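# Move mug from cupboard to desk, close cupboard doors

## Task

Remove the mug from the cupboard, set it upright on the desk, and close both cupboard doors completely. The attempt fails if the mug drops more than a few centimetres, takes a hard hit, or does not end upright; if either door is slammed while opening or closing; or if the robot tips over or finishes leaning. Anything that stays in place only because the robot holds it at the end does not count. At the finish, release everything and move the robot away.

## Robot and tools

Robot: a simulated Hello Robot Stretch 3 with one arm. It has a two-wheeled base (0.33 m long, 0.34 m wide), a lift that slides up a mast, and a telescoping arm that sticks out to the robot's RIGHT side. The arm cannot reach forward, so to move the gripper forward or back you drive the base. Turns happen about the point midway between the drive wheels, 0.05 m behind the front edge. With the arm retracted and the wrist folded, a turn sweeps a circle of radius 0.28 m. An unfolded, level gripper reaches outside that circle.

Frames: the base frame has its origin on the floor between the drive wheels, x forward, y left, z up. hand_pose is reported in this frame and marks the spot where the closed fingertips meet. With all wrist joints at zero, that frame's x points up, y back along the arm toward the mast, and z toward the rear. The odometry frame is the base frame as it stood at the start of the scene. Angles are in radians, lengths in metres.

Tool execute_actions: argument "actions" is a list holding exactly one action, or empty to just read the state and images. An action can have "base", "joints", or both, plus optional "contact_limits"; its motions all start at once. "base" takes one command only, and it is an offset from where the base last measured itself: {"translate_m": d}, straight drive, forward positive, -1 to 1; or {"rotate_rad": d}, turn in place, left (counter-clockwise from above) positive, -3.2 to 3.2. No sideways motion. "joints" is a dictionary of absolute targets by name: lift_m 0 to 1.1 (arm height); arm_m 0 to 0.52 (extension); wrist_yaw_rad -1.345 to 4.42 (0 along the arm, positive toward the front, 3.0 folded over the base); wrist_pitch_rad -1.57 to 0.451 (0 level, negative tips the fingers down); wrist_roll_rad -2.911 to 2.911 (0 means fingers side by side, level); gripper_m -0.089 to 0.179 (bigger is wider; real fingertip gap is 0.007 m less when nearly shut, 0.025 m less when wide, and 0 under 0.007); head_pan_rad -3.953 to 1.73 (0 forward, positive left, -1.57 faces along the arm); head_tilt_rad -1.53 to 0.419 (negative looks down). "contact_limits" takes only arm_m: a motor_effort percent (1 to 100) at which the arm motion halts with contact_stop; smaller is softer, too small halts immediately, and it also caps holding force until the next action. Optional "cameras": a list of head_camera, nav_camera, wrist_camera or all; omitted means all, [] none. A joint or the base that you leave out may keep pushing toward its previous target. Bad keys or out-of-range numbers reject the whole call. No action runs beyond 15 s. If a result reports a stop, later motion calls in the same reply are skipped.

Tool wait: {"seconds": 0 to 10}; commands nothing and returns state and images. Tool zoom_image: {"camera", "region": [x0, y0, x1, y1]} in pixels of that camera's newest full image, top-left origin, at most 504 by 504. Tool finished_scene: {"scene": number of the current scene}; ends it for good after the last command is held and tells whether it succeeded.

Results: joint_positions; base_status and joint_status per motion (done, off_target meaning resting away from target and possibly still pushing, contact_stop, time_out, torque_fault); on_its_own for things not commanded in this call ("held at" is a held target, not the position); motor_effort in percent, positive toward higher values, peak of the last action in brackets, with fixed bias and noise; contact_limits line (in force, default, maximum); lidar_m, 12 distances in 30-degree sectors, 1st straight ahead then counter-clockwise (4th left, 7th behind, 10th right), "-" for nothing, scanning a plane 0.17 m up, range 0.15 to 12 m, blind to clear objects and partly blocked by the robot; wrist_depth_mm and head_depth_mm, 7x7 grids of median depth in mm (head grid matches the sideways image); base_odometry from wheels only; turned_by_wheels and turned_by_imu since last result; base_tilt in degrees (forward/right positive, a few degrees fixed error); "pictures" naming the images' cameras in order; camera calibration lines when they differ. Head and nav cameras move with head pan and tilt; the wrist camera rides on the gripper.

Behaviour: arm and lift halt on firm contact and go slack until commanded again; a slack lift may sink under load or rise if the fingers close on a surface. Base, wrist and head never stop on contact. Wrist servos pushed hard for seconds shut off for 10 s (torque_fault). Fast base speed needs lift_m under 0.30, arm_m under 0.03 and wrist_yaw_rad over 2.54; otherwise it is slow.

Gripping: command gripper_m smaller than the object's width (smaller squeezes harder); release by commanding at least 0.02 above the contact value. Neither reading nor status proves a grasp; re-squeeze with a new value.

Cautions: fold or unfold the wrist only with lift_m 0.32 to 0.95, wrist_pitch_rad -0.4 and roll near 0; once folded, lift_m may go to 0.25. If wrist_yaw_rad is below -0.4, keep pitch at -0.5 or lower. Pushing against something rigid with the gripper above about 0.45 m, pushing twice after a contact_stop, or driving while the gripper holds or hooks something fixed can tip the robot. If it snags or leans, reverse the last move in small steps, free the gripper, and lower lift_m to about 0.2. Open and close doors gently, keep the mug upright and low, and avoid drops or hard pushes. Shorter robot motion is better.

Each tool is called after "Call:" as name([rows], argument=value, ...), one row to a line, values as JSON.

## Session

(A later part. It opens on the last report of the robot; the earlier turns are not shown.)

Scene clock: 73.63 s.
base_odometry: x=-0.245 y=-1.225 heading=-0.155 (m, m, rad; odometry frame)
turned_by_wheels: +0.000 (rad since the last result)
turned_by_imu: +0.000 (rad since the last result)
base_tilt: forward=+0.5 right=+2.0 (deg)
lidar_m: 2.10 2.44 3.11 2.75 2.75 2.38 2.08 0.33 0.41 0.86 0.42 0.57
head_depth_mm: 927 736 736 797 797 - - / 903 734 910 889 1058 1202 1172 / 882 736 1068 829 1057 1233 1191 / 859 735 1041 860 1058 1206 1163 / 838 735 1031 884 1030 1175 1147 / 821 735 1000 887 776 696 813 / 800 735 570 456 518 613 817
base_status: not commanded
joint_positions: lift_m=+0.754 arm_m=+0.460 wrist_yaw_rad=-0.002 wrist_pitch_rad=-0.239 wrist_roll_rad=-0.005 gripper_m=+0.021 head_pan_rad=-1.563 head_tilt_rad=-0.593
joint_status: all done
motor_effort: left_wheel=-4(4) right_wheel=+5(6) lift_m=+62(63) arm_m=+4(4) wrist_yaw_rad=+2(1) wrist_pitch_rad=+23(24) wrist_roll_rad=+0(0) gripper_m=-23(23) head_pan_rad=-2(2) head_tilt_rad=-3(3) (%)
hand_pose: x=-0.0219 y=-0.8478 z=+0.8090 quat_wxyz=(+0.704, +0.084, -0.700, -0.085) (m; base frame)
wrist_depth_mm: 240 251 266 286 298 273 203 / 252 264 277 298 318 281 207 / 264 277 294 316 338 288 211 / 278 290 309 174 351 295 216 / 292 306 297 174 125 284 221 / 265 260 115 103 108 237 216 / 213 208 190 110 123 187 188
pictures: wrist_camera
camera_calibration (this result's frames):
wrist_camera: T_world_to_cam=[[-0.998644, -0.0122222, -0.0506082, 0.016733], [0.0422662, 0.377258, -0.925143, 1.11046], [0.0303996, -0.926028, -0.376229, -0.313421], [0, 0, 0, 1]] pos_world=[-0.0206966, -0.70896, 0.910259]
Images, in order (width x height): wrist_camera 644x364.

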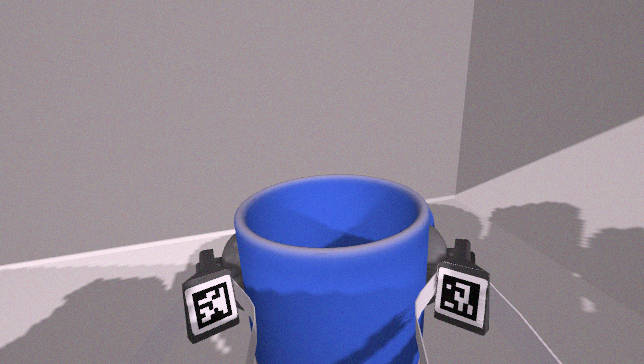

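Call:
execute_actions([
  {"joints":{"arm_m":0.003}},
], cameras=[])

Call:
execute_actions([
  {"base":{"rotate_rad":-0.4}},
], cameras=[])

Call:
execute_actions([
  {"base":{"rotate_rad":-0.41},"joints":{"wrist_yaw_rad":0.7,"head_tilt_rad":-1.1,"head_pan_rad":-0.8}},
], cameras=["nav_camera"])

Call:
execute_actions([
  {"joints":{"wrist_yaw_rad":2.6,"lift_m":0.55}},
], cameras=["nav_camera"])

Scene clock: 78.60 s.
base_odometry: x=-0.245 y=-1.225 heading=-0.155 (m, m, rad; odometry frame)
turned_by_wheels: +0.000 (rad since the last result)
turned_by_imu: +0.000 (rad since the last result)
base_tilt: forward=+0.5 right=+2.0 (deg)
lidar_m: 2.10 2.44 3.10 2.75 2.75 2.39 2.09 0.33 0.41 0.86 0.42 0.57
head_depth_mm: 926 739 738 798 843 855 863 / 903 736 914 886 1028 1152 1217 / 880 734 1075 887 1073 548 - / 858 735 1041 887 1045 546 1150 / 839 736 1030 887 1029 1177 1148 / 821 737 997 885 776 697 811 / 799 737 572 456 519 614 816
base_status: not commanded
joint_positions: lift_m=+0.754 arm_m=+0.003 wrist_yaw_rad=-0.002 wrist_pitch_rad=-0.240 wrist_roll_rad=-0.005 gripper_m=+0.021 head_pan_rad=-1.563 head_tilt_rad=-0.593
joint_status: all done
motor_effort: left_wheel=-3(4) right_wheel=+5(5) lift_m=+62(61) arm_m=-6(5) wrist_yaw_rad=+1(1) wrist_pitch_rad=+23(23) wrist_roll_rad=+0(0) gripper_m=-23(24) head_pan_rad=-2(2) head_tilt_rad=-4(4) (%)
hand_pose: x=-0.0219 y=-0.3916 z=+0.8088 quat_wxyz=(+0.704, +0.085, -0.700, -0.085) (m; base frame)
wrist_depth_mm: 600 620 665 719 634 417 302 / 624 647 667 743 643 426 305 / 650 683 700 762 628 426 304 / 533 506 481 173 448 438 312 / 344 371 364 174 125 454 316 / 194 747 115 103 108 450 317 / 198 605 552 110 122 518 322
pictures: none
No camera images: the call's "cameras" was empty. Leave "cameras" out to get every camera's image.

Scene clock: 80.43 s.
base_odometry: x=-0.245 y=-1.225 heading=-0.555 (m, m, rad; odometry frame)
turned_by_wheels: -0.400 (rad since the last result)
turned_by_imu: -0.406 (rad since the last result)
base_tilt: forward=+0.6 right=+2.0 (deg)
lidar_m: 0.66 2.67 2.43 2.94 2.75 2.79 2.25 2.09 0.33 0.47 0.42 0.43
head_depth_mm: 1347 1548 1743 449 487 536 570 / 1234 1399 516 530 585 657 715 / 1134 1282 583 647 694 548 - / 1051 1136 711 820 912 546 1176 / 980 736 835 888 1059 1234 1168 / 922 736 1017 888 1059 1179 1136 / 862 737 1018 886 1003 953 1105
base_status: done
joint_positions: lift_m=+0.754 arm_m=+0.003 wrist_yaw_rad=-0.002 wrist_pitch_rad=-0.240 wrist_roll_rad=-0.005 gripper_m=+0.021 head_pan_rad=-1.563 head_tilt_rad=-0.593
joint_status: not commanded
motor_effort: left_wheel=+3(8) right_wheel=-3(9) lift_m=+62(62) arm_m=-6(6) wrist_yaw_rad=+3(2) wrist_pitch_rad=+23(23) wrist_roll_rad=+0(1) gripper_m=-23(24) head_pan_rad=-2(2) head_tilt_rad=-3(3) (%)
hand_pose: x=-0.0219 y=-0.3916 z=+0.8088 quat_wxyz=(+0.704, +0.085, -0.700, -0.085) (m; base frame)
wrist_depth_mm: 589 640 580 373 238 176 138 / 589 680 636 399 250 182 142 / 631 717 677 434 259 188 146 / 531 515 493 173 244 195 150 / 359 401 412 174 125 200 155 / 677 733 115 103 108 200 159 / 590 594 538 109 122 229 163
pictures: none
No camera images: the call's "cameras" was empty. Leave "cameras" out to get every camera's image.

Scene clock: 82.13 s.
base_odometry: x=-0.245 y=-1.225 heading=-0.965 (m, m, rad; odometry frame)
turned_by_wheels: -0.410 (rad since the last result)
turned_by_imu: -0.416 (rad since the last result)
base_tilt: forward=+0.5 right=+2.0 (deg)
lidar_m: 0.45 1.42 2.67 2.43 2.82 2.75 2.85 2.17 2.09 0.33 0.54 0.42
head_depth_mm: 668 723 685 726 - 1157 1101 / 763 893 561 552 1263 1179 1087 / 775 1049 1202 1349 1276 1206 - / 774 1028 1016 1336 1273 1199 - / 771 1031 1003 1299 1272 1176 1103 / 769 723 984 966 1255 1173 1093 / 769 692 592 843 1251 1173 1092
base_status: done
joint_positions: lift_m=+0.754 arm_m=+0.003 wrist_yaw_rad=+0.697 wrist_pitch_rad=-0.240 wrist_roll_rad=-0.005 gripper_m=+0.021 head_pan_rad=-0.807 head_tilt_rad=-1.086
joint_status: all done
motor_effort: left_wheel=+3(7) right_wheel=-4(8) lift_m=+61(61) arm_m=-7(6) wrist_yaw_rad=+3(4) wrist_pitch_rad=+23(23) wrist_roll_rad=+0(0) gripper_m=-23(23) head_pan_rad=+4(34) head_tilt_rad=-7(39) (%)
hand_pose: x=+0.1347 y=-0.3349 z=+0.8088 quat_wxyz=(+0.691, +0.319, -0.629, +0.161) (m; base frame)
wrist_depth_mm: 630 690 753 648 359 219 158 / 670 727 775 693 374 227 161 / 672 722 801 679 390 229 163 / 529 506 487 173 333 236 167 / 414 813 852 174 125 240 170 / 755 727 114 103 108 231 172 / 623 603 543 110 123 270 176
pictures: nav_camera (sideways: a quarter turn counterclockwise sets it upright)
camera_calibration (this result's frames):
nav_camera: T_world_to_cam=[[0.62289, -0.603528, 0.497757, -0.613435], [-0.705647, -0.708142, 0.0244223, 0.0301214], [0.337743, -0.366453, -0.866973, 1.08463], [0, 0, 0, 1]] pos_world=[0.0370308, 0.0485711, 1.24495]
Images, in order (width x height): nav_camera 672x504.

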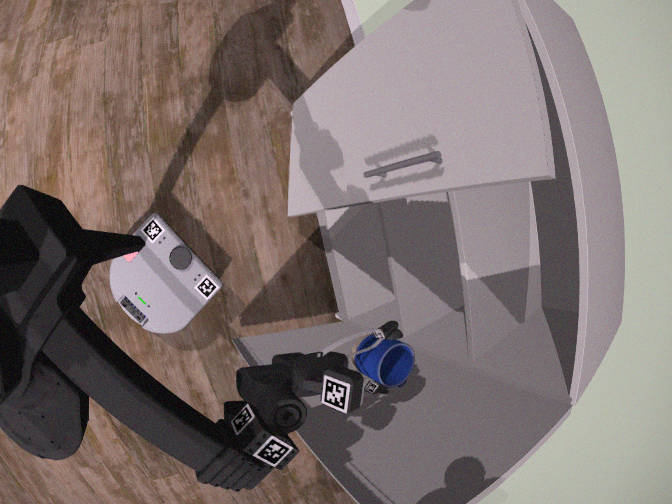

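Scene clock: 84.83 s.
base_odometry: x=-0.245 y=-1.225 heading=-0.964 (m, m, rad; odometry frame)
turned_by_wheels: +0.000 (rad since the last result)
turned_by_imu: +0.000 (rad since the last result)
base_tilt: forward=+0.6 right=+2.1 (deg)
lidar_m: 0.45 1.43 2.67 2.43 2.83 2.75 2.85 2.17 2.09 0.33 0.54 0.42
head_depth_mm: 673 726 759 795 868 - 1081 / 763 896 1005 1113 1170 1159 - / 775 1046 1280 1354 1273 - - / 774 1029 1018 1335 1278 1207 - / 771 1029 999 1294 1273 1178 1063 / 771 720 985 968 1251 892 1072 / 769 691 592 841 1246 1176 1094
base_status: not commanded
joint_positions: lift_m=+0.550 arm_m=+0.003 wrist_yaw_rad=+2.597 wrist_pitch_rad=-0.240 wrist_roll_rad=-0.005 gripper_m=+0.021 head_pan_rad=-0.807 head_tilt_rad=-1.086
joint_status: all done
motor_effort: left_wheel=+3(3) right_wheel=-4(4) lift_m=+31(59) arm_m=-6(6) wrist_yaw_rad=+3(6) wrist_pitch_rad=+24(24) wrist_roll_rad=+0(1) gripper_m=-23(23) head_pan_rad=+3(3) head_tilt_rad=-7(7) (%)
hand_pose: x=+0.1046 y=+0.0596 z=+0.6047 quat_wxyz=(+0.271, +0.697, -0.106, +0.655) (m; base frame)
wrist_depth_mm: - - - - - - - / - - - - - - - / - - - - - - - / - - - 172 - - - / - - - 175 125 - 589 / - - 115 103 109 - 564 / 972 931 834 110 122 836 558
pictures: nav_camera (sideways: a quarter turn counterclockwise sets it upright)
camera_calibration (this result's frames):
nav_camera: T_world_to_cam=[[0.622938, -0.603485, 0.49775, -0.613426], [-0.705594, -0.708195, 0.0244221, 0.0301213], [0.337766, -0.366423, -0.866977, 1.08464], [0, 0, 0, 1]] pos_world=[0.0370269, 0.0485738, 1.24495]
Images, in order (width x height): nav_camera 672x504.

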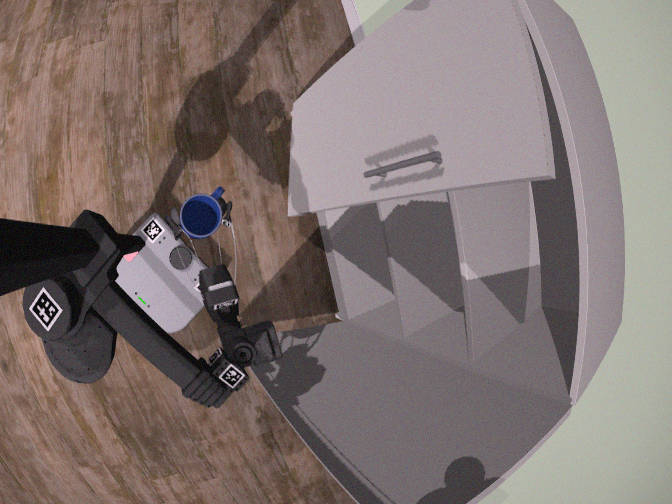

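Call:
execute_actions([
  {"base":{"rotate_rad":1.78},"joints":{"lift_m":0.29}},
], cameras=[])

Call:
execute_actions([
  {"base":{"translate_m":1}},
], cameras=[])

Call:
execute_actions([
  {"base":{"translate_m":0.6}},
], cameras=[])

Call:
execute_actions([
  {"base":{"rotate_rad":1.0},"joints":{"lift_m":0.8,"wrist_yaw_rad":0,"head_pan_rad":-1.57,"head_tilt_rad":-0.6}},
])

Scene clock: 88.70 s.
base_odometry: x=-0.245 y=-1.225 heading=+0.815 (m, m, rad; odometry frame)
turned_by_wheels: +1.780 (rad since the last result)
turned_by_imu: +1.805 (rad since the last result)
base_tilt: forward=+0.6 right=+2.0 (deg)
lidar_m: 2.44 2.76 2.75 2.50 2.09 0.33 0.39 0.76 0.42 0.53 1.86 2.43
head_depth_mm: 1869 1684 1517 1384 1276 1169 1103 / 1874 1683 1522 1390 1278 1204 1087 / 1877 1673 1521 1385 1274 - - / 1872 1673 1517 1379 1273 1202 - / 1869 1670 1511 1381 1271 1179 1059 / 1860 1666 1507 1386 1273 1177 1097 / 1856 1662 1511 1375 1264 1175 1095
base_status: done
joint_positions: lift_m=+0.290 arm_m=+0.003 wrist_yaw_rad=+2.598 wrist_pitch_rad=-0.241 wrist_roll_rad=-0.005 gripper_m=+0.021 head_pan_rad=-0.807 head_tilt_rad=-1.086
joint_status: all done
motor_effort: left_wheel=-3(10) right_wheel=+4(11) lift_m=+31(30) arm_m=-6(6) wrist_yaw_rad=+3(2) wrist_pitch_rad=+24(24) wrist_roll_rad=+0(0) gripper_m=-23(23) head_pan_rad=+3(4) head_tilt_rad=-7(7) (%)
hand_pose: x=+0.1045 y=+0.0596 z=+0.3446 quat_wxyz=(+0.271, +0.697, -0.106, +0.655) (m; base frame)
wrist_depth_mm: - - - - - - - / - - - - - - - / - - - - - - - / - - - 174 - - - / - 971 849 174 125 833 815 / 736 726 115 103 108 670 635 / 595 568 527 110 122 524 513
pictures: none
No camera images: the call's "cameras" was empty. Leave "cameras" out to get every camera's image.

Scene clock: 93.70 s.
base_odometry: x=+0.441 y=-0.497 heading=+0.815 (m, m, rad; odometry frame)
turned_by_wheels: +0.000 (rad since the last result)
turned_by_imu: +0.005 (rad since the last result)
base_tilt: forward=+0.5 right=+2.0 (deg)
lidar_m: 2.17 2.07 2.05 2.35 2.84 2.83 1.31 1.23 1.67 1.89 1.93 1.49
head_depth_mm: 1893 1676 1516 1391 1277 1183 1099 / 1865 1674 1514 1390 1275 1213 1089 / 1844 1676 1516 1379 1272 - - / 1843 1665 1510 1381 1276 1202 - / 1833 1662 1505 1385 1270 1175 1064 / 1831 1667 1512 1374 1270 1178 1093 / 1798 1635 1507 1380 1269 1173 1094
base_status: done
joint_positions: lift_m=+0.290 arm_m=+0.003 wrist_yaw_rad=+2.598 wrist_pitch_rad=-0.241 wrist_roll_rad=-0.005 gripper_m=+0.021 head_pan_rad=-0.806 head_tilt_rad=-1.087
joint_status: not commanded
motor_effort: left_wheel=-3(10) right_wheel=+5(11) lift_m=+31(32) arm_m=-6(6) wrist_yaw_rad=+1(3) wrist_pitch_rad=+24(24) wrist_roll_rad=+0(0) gripper_m=-23(23) head_pan_rad=+2(2) head_tilt_rad=-8(8) (%)
hand_pose: x=+0.1044 y=+0.0597 z=+0.3446 quat_wxyz=(+0.271, +0.697, -0.106, +0.655) (m; base frame)
wrist_depth_mm: - - - - - - - / - - - - - - - / - - - - - - - / - - - 172 - - - / - 938 833 174 124 832 803 / 744 713 114 103 108 676 633 / 591 585 519 110 122 534 527
pictures: none
No camera images: the call's "cameras" was empty. Leave "cameras" out to get every camera's image.

Scene clock: 97.33 s.
base_odometry: x=+0.853 y=-0.061 heading=+0.815 (m, m, rad; odometry frame)
turned_by_wheels: +0.000 (rad since the last result)
turned_by_imu: +0.003 (rad since the last result)
base_tilt: forward=+0.6 right=+2.0 (deg)
lidar_m: 1.63 1.67 1.66 1.90 3.12 3.26 1.82 1.76 2.07 1.76 1.48 0.99
head_depth_mm: 1577 1682 1509 1391 1280 1185 1099 / 1559 1678 1514 1387 1273 1207 1091 / 1545 1672 1519 1378 1275 - - / 824 1622 1512 1380 1275 1203 - / 809 1269 1471 1381 1264 1171 1064 / 809 1591 1506 1380 1272 1175 1100 / 804 1592 1505 1377 1268 1174 1093
base_status: done
joint_positions: lift_m=+0.290 arm_m=+0.003 wrist_yaw_rad=+2.598 wrist_pitch_rad=-0.241 wrist_roll_rad=-0.005 gripper_m=+0.021 head_pan_rad=-0.806 head_tilt_rad=-1.087
joint_status: not commanded
motor_effort: left_wheel=-3(9) right_wheel=+4(11) lift_m=+31(31) arm_m=-6(6) wrist_yaw_rad=+2(1) wrist_pitch_rad=+24(24) wrist_roll_rad=+1(0) gripper_m=-24(23) head_pan_rad=+3(3) head_tilt_rad=-7(7) (%)
hand_pose: x=+0.1044 y=+0.0597 z=+0.3446 quat_wxyz=(+0.271, +0.697, -0.106, +0.655) (m; base frame)
wrist_depth_mm: - - - - - - - / - - - - - - - / - - - - - - - / - - - 173 - - - / 999 925 833 175 125 835 827 / 728 712 115 103 108 654 625 / 582 578 529 110 123 519 523
pictures: none
No camera images: the call's "cameras" was empty. Leave "cameras" out to get every camera's image.

Scene clock: 102.80 s.
base_odometry: x=+0.853 y=-0.061 heading=+1.815 (m, m, rad; odometry frame)
turned_by_wheels: +1.000 (rad since the last result)
turned_by_imu: +1.014 (rad since the last result)
base_tilt: forward=+0.5 right=+2.0 (deg)
lidar_m: 1.66 1.85 2.92 3.26 1.85 1.76 2.07 1.82 1.49 0.99 1.63 1.67
head_depth_mm: 1203 1340 1515 1737 1657 1377 - / 1227 1370 1270 979 1608 1387 - / 1245 1394 1210 914 699 1351 - / 1267 1414 1211 914 563 1353 1163 / 1286 1436 1209 915 1653 1380 1189 / 1304 1463 1209 948 1655 1389 1185 / 1332 1487 1210 982 1649 1385 1182
base_status: done
joint_positions: lift_m=+0.799 arm_m=+0.003 wrist_yaw_rad=+0.002 wrist_pitch_rad=-0.241 wrist_roll_rad=-0.005 gripper_m=+0.021 head_pan_rad=-1.563 head_tilt_rad=-0.605
joint_status: all done
motor_effort: left_wheel=-3(9) right_wheel=+5(10) lift_m=+62(65) arm_m=-6(6) wrist_yaw_rad=-3(6) wrist_pitch_rad=+24(25) wrist_roll_rad=+0(0) gripper_m=-23(23) head_pan_rad=-2(31) head_tilt_rad=+4(34) (%)
hand_pose: x=-0.0209 y=-0.3915 z=+0.8535 quat_wxyz=(+0.704, +0.086, -0.700, -0.084) (m; base frame)
wrist_depth_mm: - - - - - - 991 / - - - - - - - / - - - - - - - / 777 745 699 173 643 - - / - 585 499 174 125 - - / - - 115 103 108 - - / - - - 110 122 - -
pictures: head_camera (sideways: a quarter turn clockwise sets it upright), nav_camera (sideways: a quarter turn counterclockwise sets it upright), wrist_camera
camera_calibration (this result's frames):
head_camera: T_world_to_cam=[[0.0144838, 0.598305, -0.801137, 1.06367], [0.999843, -0.0168771, 0.00547206, -0.014506], [-0.0102469, -0.80109, -0.598456, 0.736727], [0, 0, 0, 1]] pos_world=[0.0066469, -0.0464597, 1.29312]
nav_camera: T_world_to_cam=[[0.0367931, -0.538114, 0.842068, -1.05854], [-0.999319, -0.0174284, 0.0325266, 0.0213438], [-0.0028271, -0.842692, -0.538389, 0.659377], [0, 0, 0, 1]] pos_world=[0.0621405, -0.0135934, 1.24567]
wrist_camera: T_world_to_cam=[[-0.998587, -0.0161474, -0.0506363, 0.0240311], [0.0407358, 0.379411, -0.924331, 0.979532], [0.0341375, -0.925087, -0.378217, 0.128003], [0, 0, 0, 1]] pos_world=[-0.0202746, -0.252843, 0.955041]
Images, in order (width x height): head_camera 896x504, nav_camera 672x504, wrist_camera 644x364.

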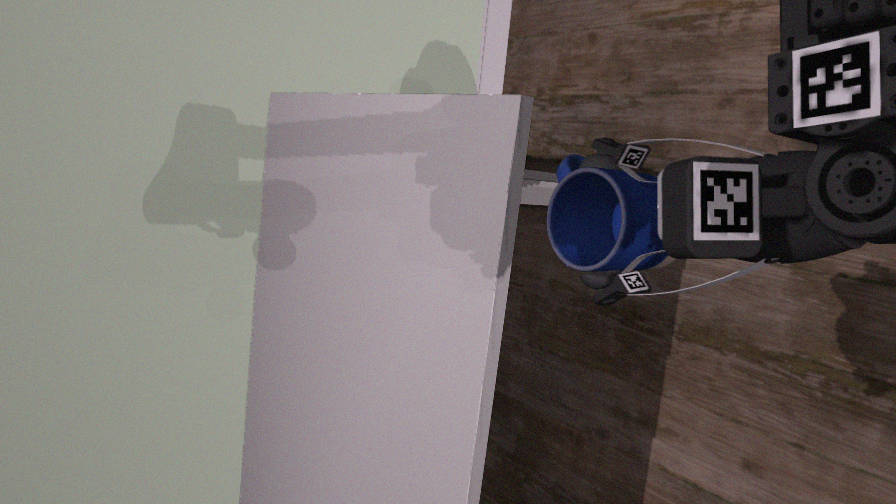

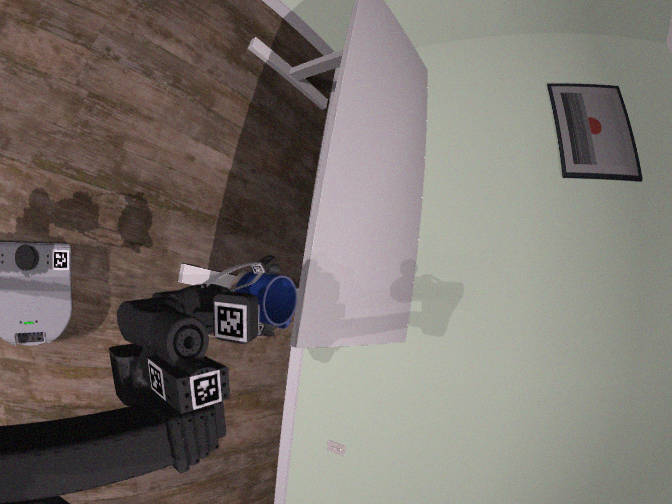

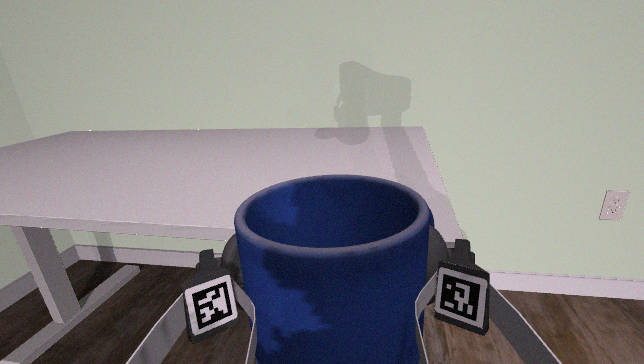

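Call:
execute_actions([
  {"joints":{"lift_m":0.74,"arm_m":0.45}},
], cameras=[])

Call:
execute_actions([
  {"joints":{"lift_m":0.706}},
], cameras=["head_camera"])

Scene clock: 107.40 s.
base_odometry: x=+0.853 y=-0.061 heading=+1.815 (m, m, rad; odometry frame)
turned_by_wheels: +0.000 (rad since the last result)
turned_by_imu: +0.000 (rad since the last result)
base_tilt: forward=+0.6 right=+2.0 (deg)
lidar_m: 1.66 1.86 2.92 3.26 1.85 1.76 2.07 1.82 1.49 0.99 1.63 1.67
head_depth_mm: 1209 1341 1514 1732 1659 - - / 1225 1367 1272 1725 1566 1385 1188 / 1246 1391 1263 856 1570 1379 1182 / 1264 1419 1265 883 1653 1387 1187 / 1283 1438 1211 913 1659 1382 1188 / 1312 1466 1208 946 1653 1385 1188 / 1321 1477 1211 981 1662 1381 1186
base_status: not commanded
joint_positions: lift_m=+0.740 arm_m=+0.450 wrist_yaw_rad=+0.002 wrist_pitch_rad=-0.241 wrist_roll_rad=-0.005 gripper_m=+0.021 head_pan_rad=-1.563 head_tilt_rad=-0.605
joint_status: all done
motor_effort: left_wheel=-3(4) right_wheel=+4(5) lift_m=+31(58) arm_m=+6(8) wrist_yaw_rad=-1(3) wrist_pitch_rad=+24(24) wrist_roll_rad=+0(1) gripper_m=-23(23) head_pan_rad=-1(2) head_tilt_rad=+3(4) (%)
hand_pose: x=-0.0211 y=-0.8376 z=+0.7944 quat_wxyz=(+0.704, +0.086, -0.700, -0.085) (m; base frame)
wrist_depth_mm: 831 804 785 747 713 666 648 / 948 864 801 769 748 730 674 / - 912 842 799 782 760 719 / 565 529 511 173 464 453 732 / 374 370 316 174 125 317 779 / 284 279 114 103 108 254 245 / 228 223 203 110 123 203 202
pictures: none
No camera images: the call's "cameras" was empty. Leave "cameras" out to get every camera's image.

Scene clock: 108.50 s.
base_odometry: x=+0.853 y=-0.061 heading=+1.815 (m, m, rad; odometry frame)
turned_by_wheels: +0.000 (rad since the last result)
turned_by_imu: +0.000 (rad since the last result)
base_tilt: forward=+0.6 right=+2.0 (deg)
lidar_m: 1.66 1.85 2.93 3.25 1.85 1.75 2.07 1.83 1.49 0.98 1.62 1.67
head_depth_mm: 1206 1350 1516 1736 1648 1415 - / 1225 1366 1265 1715 - 1383 1163 / 1242 1388 1212 - 1570 1380 1183 / 1262 1411 1202 883 1653 1385 1188 / 1281 1439 1210 912 1654 1381 1186 / 1305 1464 1210 943 1657 1378 1187 / 1324 1482 1208 982 1661 1381 1188
base_status: not commanded
joint_positions: lift_m=+0.706 arm_m=+0.450 wrist_yaw_rad=+0.002 wrist_pitch_rad=-0.226 wrist_roll_rad=-0.005 gripper_m=+0.021 head_pan_rad=-1.563 head_tilt_rad=-0.605
joint_status: all done
motor_effort: left_wheel=-3(3) right_wheel=+5(4) lift_m=+28(32) arm_m=+4(5) wrist_yaw_rad=-1(3) wrist_pitch_rad=+15(24) wrist_roll_rad=+0(0) gripper_m=-23(23) head_pan_rad=-1(2) head_tilt_rad=+4(3) (%)
hand_pose: x=-0.0211 y=-0.8388 z=+0.7642 quat_wxyz=(+0.705, +0.081, -0.700, -0.079) (m; base frame)
wrist_depth_mm: 864 837 779 727 704 673 652 / 926 861 816 779 735 701 671 / 998 877 856 817 692 741 704 / 480 458 437 172 394 381 741 / 316 306 266 175 125 270 261 / 235 231 114 102 108 211 201 / 187 186 168 110 122 166 166
pictures: head_camera (sideways: a quarter turn clockwise sets it upright)
camera_calibration (this result's frames):
head_camera: T_world_to_cam=[[0.0145847, 0.598285, -0.801151, 1.06369], [0.99984, -0.0170453, 0.00547261, -0.0145067], [-0.0103817, -0.801102, -0.598438, 0.736705], [0, 0, 0, 1]] pos_world=[0.00663908, -0.04646, 1.29313]
Images, in order (width x height): head_camera 896x504.

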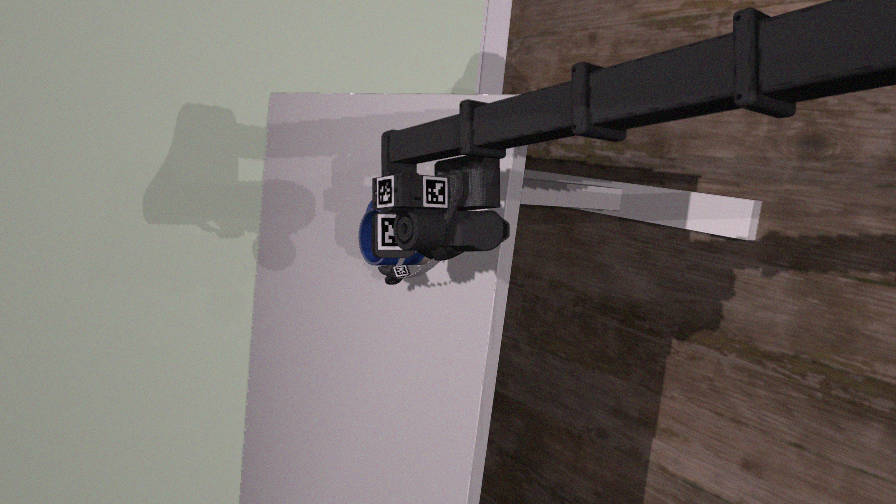

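Call:
execute_actions([
  {"joints":{"gripper_m":0.14}},
], cameras=[])

Call:
execute_actions([
  {"joints":{"arm_m":0.15}},
], cameras=["wrist_camera"])

Call:
execute_actions([
  {"base":{"rotate_rad":-1.33},"joints":{"arm_m":0.003,"lift_m":0.29,"wrist_yaw_rad":2.6,"gripper_m":0}},
], cameras=[])

Call:
execute_actions([
  {"base":{"translate_m":-1}},
], cameras=[])

Call:
execute_actions([
  {"base":{"translate_m":-0.95}},
], cameras=[])

Call:
execute_actions([
  {"base":{"rotate_rad":-0.385},"joints":{"lift_m":0.35,"wrist_yaw_rad":0.5,"wrist_pitch_rad":0,"head_tilt_rad":-0.9,"head_pan_rad":-1.3}},
], cameras=["head_camera","nav_camera"])

Scene clock: 110.53 s.
base_odometry: x=+0.853 y=-0.061 heading=+1.815 (m, m, rad; odometry frame)
turned_by_wheels: +0.000 (rad since the last result)
turned_by_imu: +0.000 (rad since the last result)
base_tilt: forward=+0.6 right=+2.1 (deg)
lidar_m: 1.66 1.85 2.92 3.26 1.85 1.75 2.08 1.82 1.49 0.99 1.63 1.67
head_depth_mm: 1204 1344 1520 1729 1663 1417 - / 1223 1372 1269 1702 - 1382 1162 / 1246 1396 1206 - 1569 1375 1184 / 1262 1417 1211 881 1653 1385 1185 / 1285 1440 1209 914 1654 1376 1185 / 1306 1466 1209 948 1659 1385 1187 / 1325 1481 1209 978 1650 1384 1187
base_status: not commanded
joint_positions: lift_m=+0.706 arm_m=+0.450 wrist_yaw_rad=+0.002 wrist_pitch_rad=-0.221 wrist_roll_rad=-0.005 gripper_m=+0.140 head_pan_rad=-1.563 head_tilt_rad=-0.605
joint_status: all done
motor_effort: left_wheel=-3(3) right_wheel=+4(5) lift_m=+28(28) arm_m=+6(5) wrist_yaw_rad=-1(1) wrist_pitch_rad=+12(15) wrist_roll_rad=+0(0) gripper_m=+0(99) head_pan_rad=-1(3) head_tilt_rad=+4(4) (%)
hand_pose: x=-0.0211 y=-0.8393 z=+0.7655 quat_wxyz=(+0.705, +0.079, -0.701, -0.078) (m; base frame)
wrist_depth_mm: 863 850 776 746 727 679 656 / 896 848 842 782 735 686 669 / 923 898 834 821 749 737 697 / 500 464 447 176 398 388 736 / 322 314 265 179 173 288 270 / 236 240 216 108 124 - 206 / 190 175 176 116 135 165 167
pictures: none
No camera images: the call's "cameras" was empty. Leave "cameras" out to get every camera's image.

Scene clock: 113.97 s.
base_odometry: x=+0.853 y=-0.061 heading=+1.815 (m, m, rad; odometry frame)
turned_by_wheels: +0.000 (rad since the last result)
turned_by_imu: +0.000 (rad since the last result)
base_tilt: forward=+0.6 right=+2.0 (deg)
lidar_m: 1.66 1.86 2.93 3.25 1.85 1.76 2.07 1.82 1.49 0.98 1.62 1.67
head_depth_mm: 1212 1346 1520 1739 1654 1413 - / 1225 1365 1267 983 1655 - 1162 / 1247 1389 1206 912 1567 - 1162 / 1267 1416 1211 891 1705 1350 1186 / 1285 1441 1208 912 1664 1381 1183 / 1308 1468 1213 947 1661 1382 1186 / 1329 1480 1206 983 1643 1384 1186
base_status: not commanded
joint_positions: lift_m=+0.706 arm_m=+0.150 wrist_yaw_rad=+0.002 wrist_pitch_rad=-0.220 wrist_roll_rad=-0.005 gripper_m=+0.140 head_pan_rad=-1.563 head_tilt_rad=-0.605
joint_status: all done
motor_effort: left_wheel=-3(3) right_wheel=+5(5) lift_m=+28(29) arm_m=-6(8) wrist_yaw_rad=-2(2) wrist_pitch_rad=+12(12) wrist_roll_rad=+0(0) gripper_m=+0(0) head_pan_rad=-2(3) head_tilt_rad=+3(4) (%)
hand_pose: x=-0.0211 y=-0.5402 z=+0.7657 quat_wxyz=(+0.705, +0.079, -0.701, -0.077) (m; base frame)
wrist_depth_mm: - - - - 999 945 889 / - - - - - 960 938 / - 977 885 480 729 - 981 / 505 473 450 407 407 - - / 380 356 327 301 286 295 - / - - - - - - - / - - - - - - -
pictures: wrist_camera
camera_calibration (this result's frames):
wrist_camera: T_world_to_cam=[[-0.998598, -0.0164134, -0.0503331, 0.0166148], [0.0410701, 0.359765, -0.932138, 0.950193], [0.0334077, -0.932898, -0.358587, -0.0620844], [0, 0, 0, 1]] pos_world=[-0.0203589, -0.399492, 0.864285]
Images, in order (width x height): wrist_camera 644x364.

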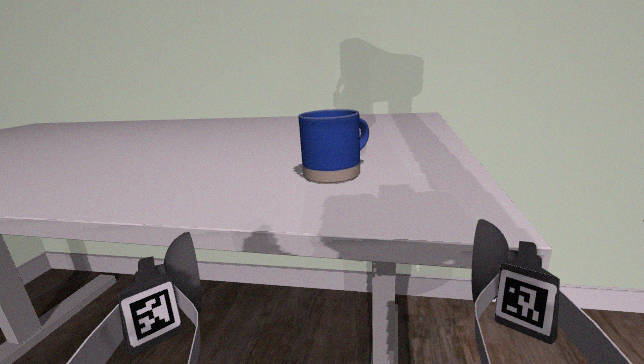

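Scene clock: 118.57 s.
base_odometry: x=+0.853 y=-0.061 heading=+0.485 (m, m, rad; odometry frame)
turned_by_wheels: -1.330 (rad since the last result)
turned_by_imu: -1.349 (rad since the last result)
base_tilt: forward=+0.5 right=+2.0 (deg)
lidar_m: 1.50 1.62 1.66 1.68 2.15 3.25 1.90 1.76 1.92 2.11 1.59 0.99
head_depth_mm: 1699 1894 2112 2059 1652 1378 1185 / 1768 1962 2206 2054 1656 1387 1186 / 1842 2053 2299 2070 1654 1382 1187 / 1914 2148 2376 2062 1661 1387 1187 / 2001 2250 2494 2056 1659 1380 1187 / 2086 2304 2497 2067 1654 1379 1186 / 1928 2052 2226 2055 1648 1390 1188
base_status: done
joint_positions: lift_m=+0.290 arm_m=+0.003 wrist_yaw_rad=+2.597 wrist_pitch_rad=-0.220 wrist_roll_rad=-0.005 gripper_m=+0.000 head_pan_rad=-1.563 head_tilt_rad=-0.605
joint_status: all done
motor_effort: left_wheel=+3(7) right_wheel=-4(7) lift_m=+28(26) arm_m=-6(11) wrist_yaw_rad=+3(4) wrist_pitch_rad=+12(12) wrist_roll_rad=+0(0) gripper_m=-2(94) head_pan_rad=-3(2) head_tilt_rad=+3(3) (%)
hand_pose: x=+0.1055 y=+0.0610 z=+0.3499 quat_wxyz=(+0.264, +0.696, -0.113, +0.658) (m; base frame)
wrist_depth_mm: - - - - - - - / - - - - - - - / - - - - - - - / - - - - - - - / - - 972 959 929 855 854 / 762 737 731 - 683 658 659 / 608 604 583 558 541 545 533
pictures: none
No camera images: the call's "cameras" was empty. Leave "cameras" out to get every camera's image.

Scene clock: 123.57 s.
base_odometry: x=-0.032 y=-0.527 heading=+0.485 (m, m, rad; odometry frame)
turned_by_wheels: +0.000 (rad since the last result)
turned_by_imu: -0.005 (rad since the last result)
base_tilt: forward=+0.6 right=+2.1 (deg)
lidar_m: 1.95 2.22 2.07 2.10 2.55 2.36 2.38 0.97 1.12 1.22 2.15 2.40
head_depth_mm: 1324 1068 1181 1318 1494 1378 1187 / 1430 1555 1339 1459 1575 1382 1184 / 1489 1649 1870 2010 1656 1387 1192 / 1541 1725 1958 2059 1650 1387 1186 / 1618 1819 2058 2059 1660 1383 1186 / 1677 1906 2183 2061 1651 1394 1188 / 1756 1994 2309 2048 1647 1386 1188
base_status: done
joint_positions: lift_m=+0.290 arm_m=+0.003 wrist_yaw_rad=+2.598 wrist_pitch_rad=-0.219 wrist_roll_rad=-0.005 gripper_m=+0.000 head_pan_rad=-1.563 head_tilt_rad=-0.605
joint_status: not commanded
motor_effort: left_wheel=+3(7) right_wheel=-3(10) lift_m=+29(28) arm_m=-6(6) wrist_yaw_rad=+2(3) wrist_pitch_rad=+12(12) wrist_roll_rad=+1(0) gripper_m=-2(2) head_pan_rad=-3(2) head_tilt_rad=+4(3) (%)
hand_pose: x=+0.1054 y=+0.0611 z=+0.3499 quat_wxyz=(+0.264, +0.696, -0.113, +0.658) (m; base frame)
wrist_depth_mm: - - - - - - - / - - - - - - - / - - - - - - - / - - - - - - - / - - 967 - 903 862 845 / 760 742 729 - 695 683 635 / 614 591 577 558 537 549 541
pictures: none
No camera images: the call's "cameras" was empty. Leave "cameras" out to get every camera's image.

Scene clock: 128.50 s.
base_odometry: x=-0.872 y=-0.970 heading=+0.485 (m, m, rad; odometry frame)
turned_by_wheels: +0.000 (rad since the last result)
turned_by_imu: -0.005 (rad since the last result)
base_tilt: forward=+0.6 right=+2.0 (deg)
lidar_m: 2.89 2.64 2.44 2.42 1.60 1.48 1.50 1.42 1.29 0.48 0.98 3.25
head_depth_mm: 1069 1183 1322 1495 1616 1377 1185 / 1082 832 1059 1468 1614 1385 1186 / 1118 818 720 861 1074 1322 1185 / 1160 1293 589 668 802 989 1165 / 1210 1370 523 573 671 857 1140 / 1239 1416 1270 1391 1530 1384 1185 / 1290 1421 1017 1182 1526 1382 1185
base_status: done
joint_positions: lift_m=+0.290 arm_m=+0.003 wrist_yaw_rad=+2.598 wrist_pitch_rad=-0.219 wrist_roll_rad=-0.005 gripper_m=+0.000 head_pan_rad=-1.563 head_tilt_rad=-0.605
joint_status: not commanded
motor_effort: left_wheel=+4(7) right_wheel=-3(9) lift_m=+28(28) arm_m=-6(6) wrist_yaw_rad=+2(2) wrist_pitch_rad=+11(11) wrist_roll_rad=+0(0) gripper_m=-2(2) head_pan_rad=-2(2) head_tilt_rad=+3(3) (%)
hand_pose: x=+0.1054 y=+0.0611 z=+0.3499 quat_wxyz=(+0.264, +0.696, -0.113, +0.658) (m; base frame)
wrist_depth_mm: - - - - - - - / - - - - - - - / - - - - - - - / - - - - - - - / - - 962 - 900 880 851 / 768 754 718 - 684 656 649 / 619 591 583 545 540 553 530
pictures: none
No camera images: the call's "cameras" was empty. Leave "cameras" out to get every camera's image.

Scene clock: 130.57 s.
base_odometry: x=-0.872 y=-0.970 heading=+0.100 (m, m, rad; odometry frame)
turned_by_wheels: -0.385 (rad since the last result)
turned_by_imu: -0.390 (rad since the last result)
base_tilt: forward=+0.6 right=+2.1 (deg)
lidar_m: 2.89 2.89 2.52 2.45 2.07 1.53 1.48 1.55 1.36 0.73 0.48 1.10
head_depth_mm: 1149 1335 1595 1558 1375 1221 1102 / 1175 1373 1650 1566 1371 1225 - / 949 1281 1631 1555 1365 1239 - / 648 766 936 1209 1372 1236 1132 / 534 614 703 865 1121 1215 1098 / 474 510 593 771 1344 1215 1098 / 1109 475 1529 1499 1363 1220 1097
base_status: done
joint_positions: lift_m=+0.350 arm_m=+0.003 wrist_yaw_rad=+0.503 wrist_pitch_rad=-0.021 wrist_roll_rad=-0.005 gripper_m=+0.000 head_pan_rad=-1.307 head_tilt_rad=-0.889
joint_status: all done
motor_effort: left_wheel=+4(11) right_wheel=-4(8) lift_m=+58(62) arm_m=-5(6) wrist_yaw_rad=-3(4) wrist_pitch_rad=+12(13) wrist_roll_rad=+0(0) gripper_m=-2(3) head_pan_rad=+3(21) head_tilt_rad=-6(28) (%)
hand_pose: x=+0.1018 y=-0.3725 z=+0.4589 quat_wxyz=(+0.689, +0.183, -0.681, +0.169) (m; base frame)
wrist_depth_mm: - 970 278 364 524 899 787 / - - 280 369 534 902 805 / - - 283 378 554 938 835 / - - 288 379 555 968 881 / - - 291 369 588 - 883 / - - 298 - 753 972 890 / 938 914 308 391 549 840 800
pictures: head_camera (sideways: a quarter turn clockwise sets it upright), nav_camera (sideways: a quarter turn counterclockwise sets it upright)
camera_calibration (this result's frames):
head_camera: T_world_to_cam=[[-0.189502, 0.775666, -0.602022, 0.805429], [0.971725, 0.23611, -0.00166354, -0.00504403], [0.140853, -0.585315, -0.798478, 0.995953], [0, 0, 0, 1]] pos_world=[0.017249, -0.0406069, 1.28012]
nav_camera: T_world_to_cam=[[0.227485, -0.717805, 0.658032, -0.819832], [-0.960127, -0.2781, 0.0285587, 0.0262818], [0.162499, -0.638291, -0.752448, 0.936811], [0, 0, 0, 1]] pos_world=[0.0595023, 0.0167867, 1.24363]
Images, in order (width x height): head_camera 896x504, nav_camera 672x504.

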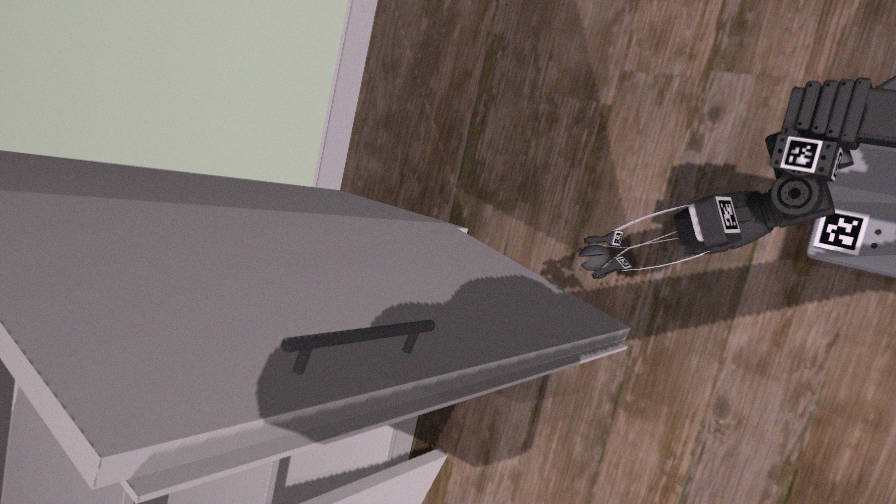

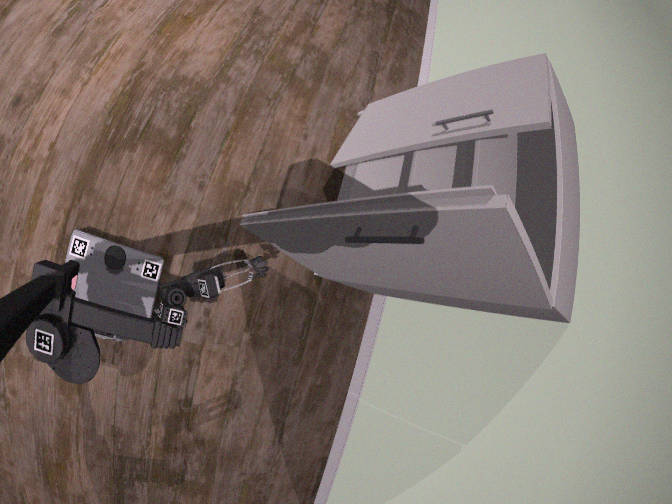

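Call:
execute_actions([
  {"base":{"translate_m":0.3},"joints":{"arm_m":0.18}},
], cameras=[])

Call:
execute_actions([
  {"base":{"translate_m":0.08},"joints":{"arm_m":0.3,"head_tilt_rad":-0.6}},
], cameras=["head_camera"])

Call:
execute_actions([
  {"joints":{"arm_m":0.36}},
], cameras=["head_camera"])

Scene clock: 135.03 s.
base_odometry: x=-0.574 y=-0.940 heading=+0.101 (m, m, rad; odometry frame)
turned_by_wheels: +0.000 (rad since the last result)
turned_by_imu: +0.001 (rad since the last result)
base_tilt: forward=+0.6 right=+2.1 (deg)
lidar_m: 2.97 2.59 2.53 2.44 2.49 1.84 1.78 1.85 1.36 0.56 0.54 1.90
head_depth_mm: 609 753 1002 1559 1376 1222 1099 / 561 683 868 1189 1397 - - / 520 622 773 1006 1333 1206 1134 / 496 574 691 893 1250 1219 1135 / 1073 968 1151 1465 1365 1224 1099 / 740 859 1096 1473 1363 1221 1100 / 771 949 1225 1528 1368 1218 1098
base_status: done
joint_positions: lift_m=+0.350 arm_m=+0.180 wrist_yaw_rad=+0.498 wrist_pitch_rad=-0.021 wrist_roll_rad=-0.005 gripper_m=+0.000 head_pan_rad=-1.307 head_tilt_rad=-0.889
joint_status: all done
motor_effort: left_wheel=+3(8) right_wheel=-3(6) lift_m=+58(58) arm_m=+5(6) wrist_yaw_rad=+3(5) wrist_pitch_rad=+12(12) wrist_roll_rad=+0(1) gripper_m=-2(3) head_pan_rad=+3(3) head_tilt_rad=-6(6) (%)
hand_pose: x=+0.1006 y=-0.5492 z=+0.4589 quat_wxyz=(+0.689, +0.181, -0.681, +0.167) (m; base frame)
wrist_depth_mm: - 689 158 172 188 207 231 / - 734 161 175 191 214 239 / - - 167 179 196 216 243 / - - 170 182 201 223 250 / - - 174 184 208 228 258 / - - 178 - 216 234 268 / 942 894 186 195 214 243 274
pictures: none
No camera images: the call's "cameras" was empty. Leave "cameras" out to get every camera's image.

Scene clock: 137.17 s.
base_odometry: x=-0.494 y=-0.932 heading=+0.101 (m, m, rad; odometry frame)
turned_by_wheels: +0.000 (rad since the last result)
turned_by_imu: +0.000 (rad since the last result)
base_tilt: forward=+0.5 right=+2.0 (deg)
lidar_m: 2.89 2.52 2.53 2.44 2.53 1.92 1.86 1.85 1.37 0.70 0.70 1.90
head_depth_mm: 1049 760 764 889 1068 1322 1185 / 1074 782 749 869 1038 1245 1163 / 1085 804 734 850 1003 1188 1189 / 1115 818 726 833 1022 1295 1185 / 1141 832 827 947 1156 1347 1187 / 1167 800 889 1054 1293 1384 1181 / 1207 853 969 1169 1561 1385 1184
base_status: done
joint_positions: lift_m=+0.350 arm_m=+0.300 wrist_yaw_rad=+0.499 wrist_pitch_rad=-0.021 wrist_roll_rad=-0.005 gripper_m=+0.000 head_pan_rad=-1.307 head_tilt_rad=-0.606
joint_status: all done
motor_effort: left_wheel=+4(7) right_wheel=-3(5) lift_m=+58(58) arm_m=+6(8) wrist_yaw_rad=+1(2) wrist_pitch_rad=+12(12) wrist_roll_rad=+0(0) gripper_m=-2(3) head_pan_rad=+3(2) head_tilt_rad=+4(28) (%)
hand_pose: x=+0.1009 y=-0.6691 z=+0.4589 quat_wxyz=(+0.689, +0.181, -0.681, +0.168) (m; base frame)
wrist_depth_mm: - 403 192 185 179 174 170 / - 434 196 189 184 179 172 / - 466 201 196 187 182 177 / - 506 206 199 193 185 182 / - 555 214 205 197 190 185 / - 604 219 - 199 195 189 / 973 681 350 217 208 200 194
pictures: head_camera (sideways: a quarter turn clockwise sets it upright)
camera_calibration (this result's frames):
head_camera: T_world_to_cam=[[-0.137657, 0.582731, -0.800921, 1.06432], [0.971494, 0.237003, 0.00546312, -0.0143214], [0.193004, -0.777338, -0.598745, 0.735864], [0, 0, 0, 1]] pos_world=[0.0183998, -0.0448021, 1.29311]
Images, in order (width x height): head_camera 896x504.

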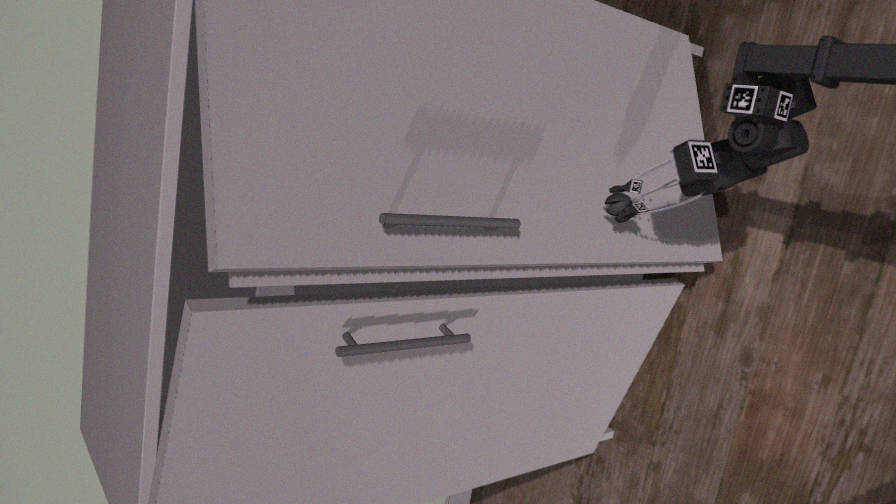

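Scene clock: 138.77 s.
base_odometry: x=-0.494 y=-0.932 heading=+0.101 (m, m, rad; odometry frame)
turned_by_wheels: +0.000 (rad since the last result)
turned_by_imu: +0.000 (rad since the last result)
base_tilt: forward=+0.5 right=+2.0 (deg)
lidar_m: 2.89 2.52 2.52 2.44 2.55 1.92 1.86 1.85 1.36 0.75 0.75 1.90
head_depth_mm: 1049 732 788 913 1085 1315 1186 / 1073 730 787 909 1077 1242 1187 / 1084 725 782 903 1067 1309 1182 / 1109 750 780 902 1096 1293 1190 / 1139 829 829 946 1154 1352 1186 / 1169 800 888 1054 1290 1384 1183 / 1206 855 970 1169 1559 1375 1186
base_status: not commanded
joint_positions: lift_m=+0.350 arm_m=+0.360 wrist_yaw_rad=+0.501 wrist_pitch_rad=-0.021 wrist_roll_rad=-0.005 gripper_m=+0.000 head_pan_rad=-1.307 head_tilt_rad=-0.605
joint_status: all done
motor_effort: left_wheel=+3(4) right_wheel=-3(4) lift_m=+58(58) arm_m=+6(9) wrist_yaw_rad=-1(1) wrist_pitch_rad=+12(12) wrist_roll_rad=+0(0) gripper_m=-2(2) head_pan_rad=+3(3) head_tilt_rad=+3(4) (%)
hand_pose: x=+0.1013 y=-0.7288 z=+0.4589 quat_wxyz=(+0.689, +0.182, -0.681, +0.168) (m; base frame)
wrist_depth_mm: - 238 188 175 164 153 145 / - 248 193 179 168 157 148 / - 261 196 183 171 161 151 / - 285 203 188 175 165 155 / - 311 210 194 180 167 158 / - 339 217 - 182 172 160 / 906 384 224 205 192 176 165
pictures: head_camera (sideways: a quarter turn clockwise sets it upright)
camera_calibration (this result's frames):
head_camera: T_world_to_cam=[[-0.137576, 0.582429, -0.801155, 1.06462], [0.971493, 0.237005, 0.0054728, -0.014334], [0.193065, -0.777564, -0.598432, 0.735456], [0, 0, 0, 1]] pos_world=[0.0184007, -0.0448054, 1.29313]
Images, in order (width x height): head_camera 896x504.

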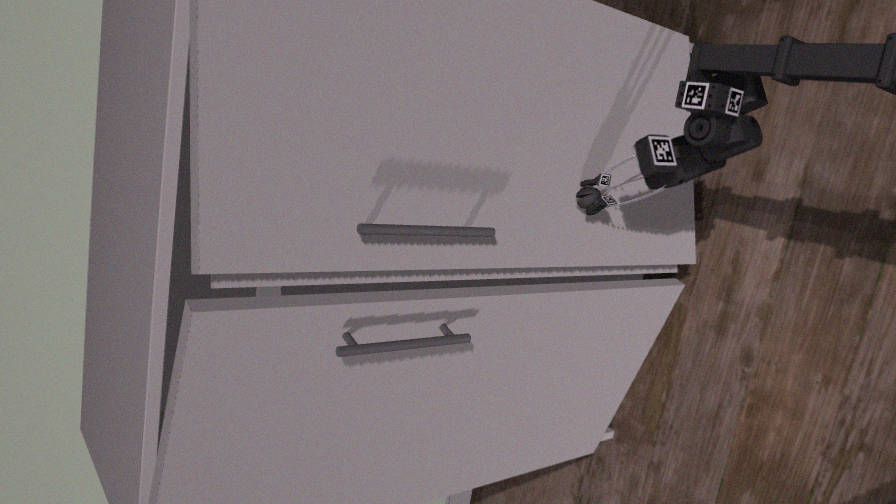

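Call:
execute_actions([
  {"base":{"translate_m":0.03},"joints":{"arm_m":0.4}},
], cameras=["head_camera"])

Call:
execute_actions([
  {"joints":{"arm_m":0.435}},
], cameras=[])

Call:
execute_actions([
  {"joints":{"arm_m":0.463},"contact_limits":{"arm_m":15}},
], cameras=["head_camera"])

Scene clock: 140.30 s.
base_odometry: x=-0.464 y=-0.929 heading=+0.101 (m, m, rad; odometry frame)
turned_by_wheels: +0.000 (rad since the last result)
turned_by_imu: +0.000 (rad since the last result)
base_tilt: forward=+0.5 right=+2.0 (deg)
lidar_m: 2.86 2.49 2.52 2.44 2.53 1.95 1.89 1.85 0.88 0.81 0.77 1.90
head_depth_mm: 1049 758 813 933 1092 1307 1185 / 1077 766 826 947 1111 1288 1183 / 1088 780 832 965 1114 1319 1193 / 1117 818 863 994 1156 1330 1187 / 1139 768 828 966 1175 1351 1187 / 1168 810 903 1067 1309 1386 1183 / 1216 863 982 1195 1614 1381 1183
base_status: done
joint_positions: lift_m=+0.350 arm_m=+0.400 wrist_yaw_rad=+0.498 wrist_pitch_rad=-0.021 wrist_roll_rad=-0.005 gripper_m=+0.000 head_pan_rad=-1.307 head_tilt_rad=-0.605
joint_status: all done
motor_effort: left_wheel=+3(5) right_wheel=-3(11) lift_m=+58(58) arm_m=+5(8) wrist_yaw_rad=+2(3) wrist_pitch_rad=+12(12) wrist_roll_rad=+1(0) gripper_m=-2(3) head_pan_rad=+4(4) head_tilt_rad=+2(3) (%)
hand_pose: x=+0.1007 y=-0.7692 z=+0.4589 quat_wxyz=(+0.689, +0.181, -0.681, +0.167) (m; base frame)
wrist_depth_mm: 359 197 210 186 166 151 139 / 435 200 217 191 171 155 140 / - 208 224 195 174 158 144 / - 214 231 201 179 161 146 / - 217 726 208 182 164 149 / - 227 768 - 184 169 152 / 924 230 635 221 194 172 156
pictures: head_camera (sideways: a quarter turn clockwise sets it upright)
camera_calibration (this result's frames):
head_camera: T_world_to_cam=[[-0.137543, 0.582309, -0.801248, 1.06474], [0.971493, 0.237006, 0.00547665, -0.0143391], [0.193089, -0.777654, -0.598307, 0.735294], [0, 0, 0, 1]] pos_world=[0.018401, -0.0448067, 1.29313]
Images, in order (width x height): head_camera 896x504.

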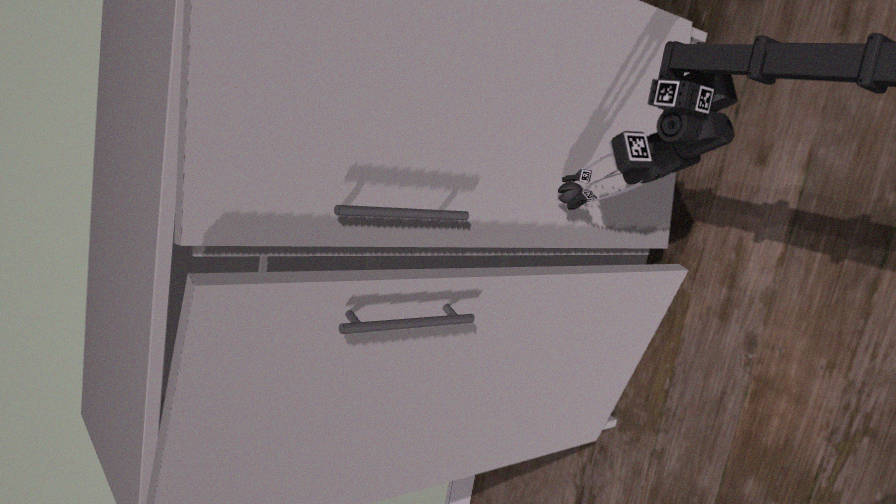

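Scene clock: 141.73 s.
base_odometry: x=-0.464 y=-0.929 heading=+0.101 (m, m, rad; odometry frame)
turned_by_wheels: +0.000 (rad since the last result)
turned_by_imu: +0.000 (rad since the last result)
base_tilt: forward=+0.6 right=+2.0 (deg)
lidar_m: 2.85 2.49 2.52 2.43 2.54 1.95 1.89 1.85 0.88 0.84 0.77 1.89
head_depth_mm: 1047 765 828 950 1105 1303 1187 / 1075 779 850 973 1124 1317 1180 / 1083 799 868 1002 1167 1354 1185 / 1115 822 920 1069 1202 1349 1186 / 1140 769 829 966 1167 1351 1185 / 1172 810 902 1068 1311 1388 1186 / 1214 863 982 1196 1605 1384 1183
base_status: not commanded
joint_positions: lift_m=+0.350 arm_m=+0.435 wrist_yaw_rad=+0.498 wrist_pitch_rad=-0.021 wrist_roll_rad=-0.005 gripper_m=+0.000 head_pan_rad=-1.307 head_tilt_rad=-0.605
joint_status: all done
motor_effort: left_wheel=+3(5) right_wheel=-3(4) lift_m=+58(58) arm_m=+5(7) wrist_yaw_rad=+1(3) wrist_pitch_rad=+12(12) wrist_roll_rad=+0(0) gripper_m=-2(2) head_pan_rad=+3(1) head_tilt_rad=+4(5) (%)
hand_pose: x=+0.1008 y=-0.8042 z=+0.4589 quat_wxyz=(+0.689, +0.181, -0.681, +0.168) (m; base frame)
wrist_depth_mm: 167 541 214 183 161 142 128 / 170 627 219 189 164 145 131 / 175 621 228 193 167 149 132 / 178 582 233 200 171 151 135 / 293 606 356 206 175 155 138 / - 643 773 - 176 159 141 / 860 617 644 218 189 163 143
pictures: none
No camera images: the call's "cameras" was empty. Leave "cameras" out to get every camera's image.

Scene clock: 143.10 s.
base_odometry: x=-0.464 y=-0.929 heading=+0.101 (m, m, rad; odometry frame)
turned_by_wheels: +0.000 (rad since the last result)
turned_by_imu: +0.000 (rad since the last result)
base_tilt: forward=+0.6 right=+2.1 (deg)
lidar_m: 2.86 2.49 2.52 2.43 2.54 1.95 1.89 1.84 0.88 0.85 0.77 1.90
head_depth_mm: 1049 771 838 957 1106 1308 1184 / 1070 793 867 992 1132 1336 1185 / 1083 816 886 1025 1202 1355 1186 / 1112 846 944 1094 1216 1349 1186 / 1140 771 824 966 1168 1352 1191 / 1172 812 901 1063 1316 1382 1185 / 1218 864 983 1194 1610 1383 1185
base_status: not commanded
joint_positions: lift_m=+0.350 arm_m=+0.463 wrist_yaw_rad=+0.498 wrist_pitch_rad=-0.021 wrist_roll_rad=-0.005 gripper_m=+0.000 head_pan_rad=-1.307 head_tilt_rad=-0.605
joint_status: all done
motor_effort: left_wheel=+3(4) right_wheel=-3(4) lift_m=+58(58) arm_m=+6(8) wrist_yaw_rad=+1(2) wrist_pitch_rad=+12(12) wrist_roll_rad=+0(0) gripper_m=-2(2) head_pan_rad=+3(3) head_tilt_rad=+4(3) (%)
contact_limits: arm_m 15 (drawing in: default 27, maximum 43; extending or still: default 35, maximum 58)
hand_pose: x=+0.1008 y=-0.8322 z=+0.4589 quat_wxyz=(+0.689, +0.181, -0.681, +0.168) (m; base frame)
wrist_depth_mm: 477 538 206 172 149 131 116 / 520 616 215 177 153 133 118 / 516 604 220 183 156 136 121 / 529 577 228 188 160 139 123 / 516 577 237 197 162 142 126 / 526 619 737 - 163 145 129 / 170 610 657 206 176 148 131
pictures: head_camera (sideways: a quarter turn clockwise sets it upright)
camera_calibration (this result's frames):
head_camera: T_world_to_cam=[[-0.13753, 0.582261, -0.801285, 1.06479], [0.971493, 0.237006, 0.00547819, -0.0143411], [0.193099, -0.777689, -0.598257, 0.735229], [0, 0, 0, 1]] pos_world=[0.0184012, -0.0448072, 1.29314]
Images, in order (width x height): head_camera 896x504.

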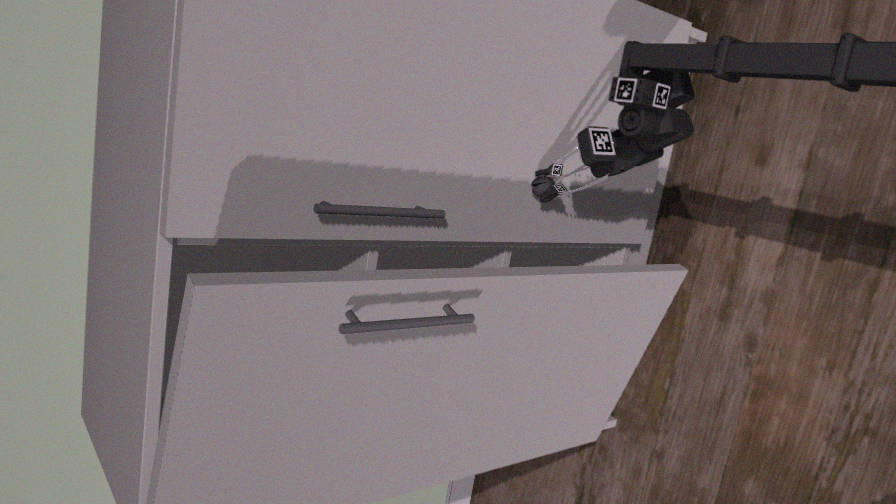

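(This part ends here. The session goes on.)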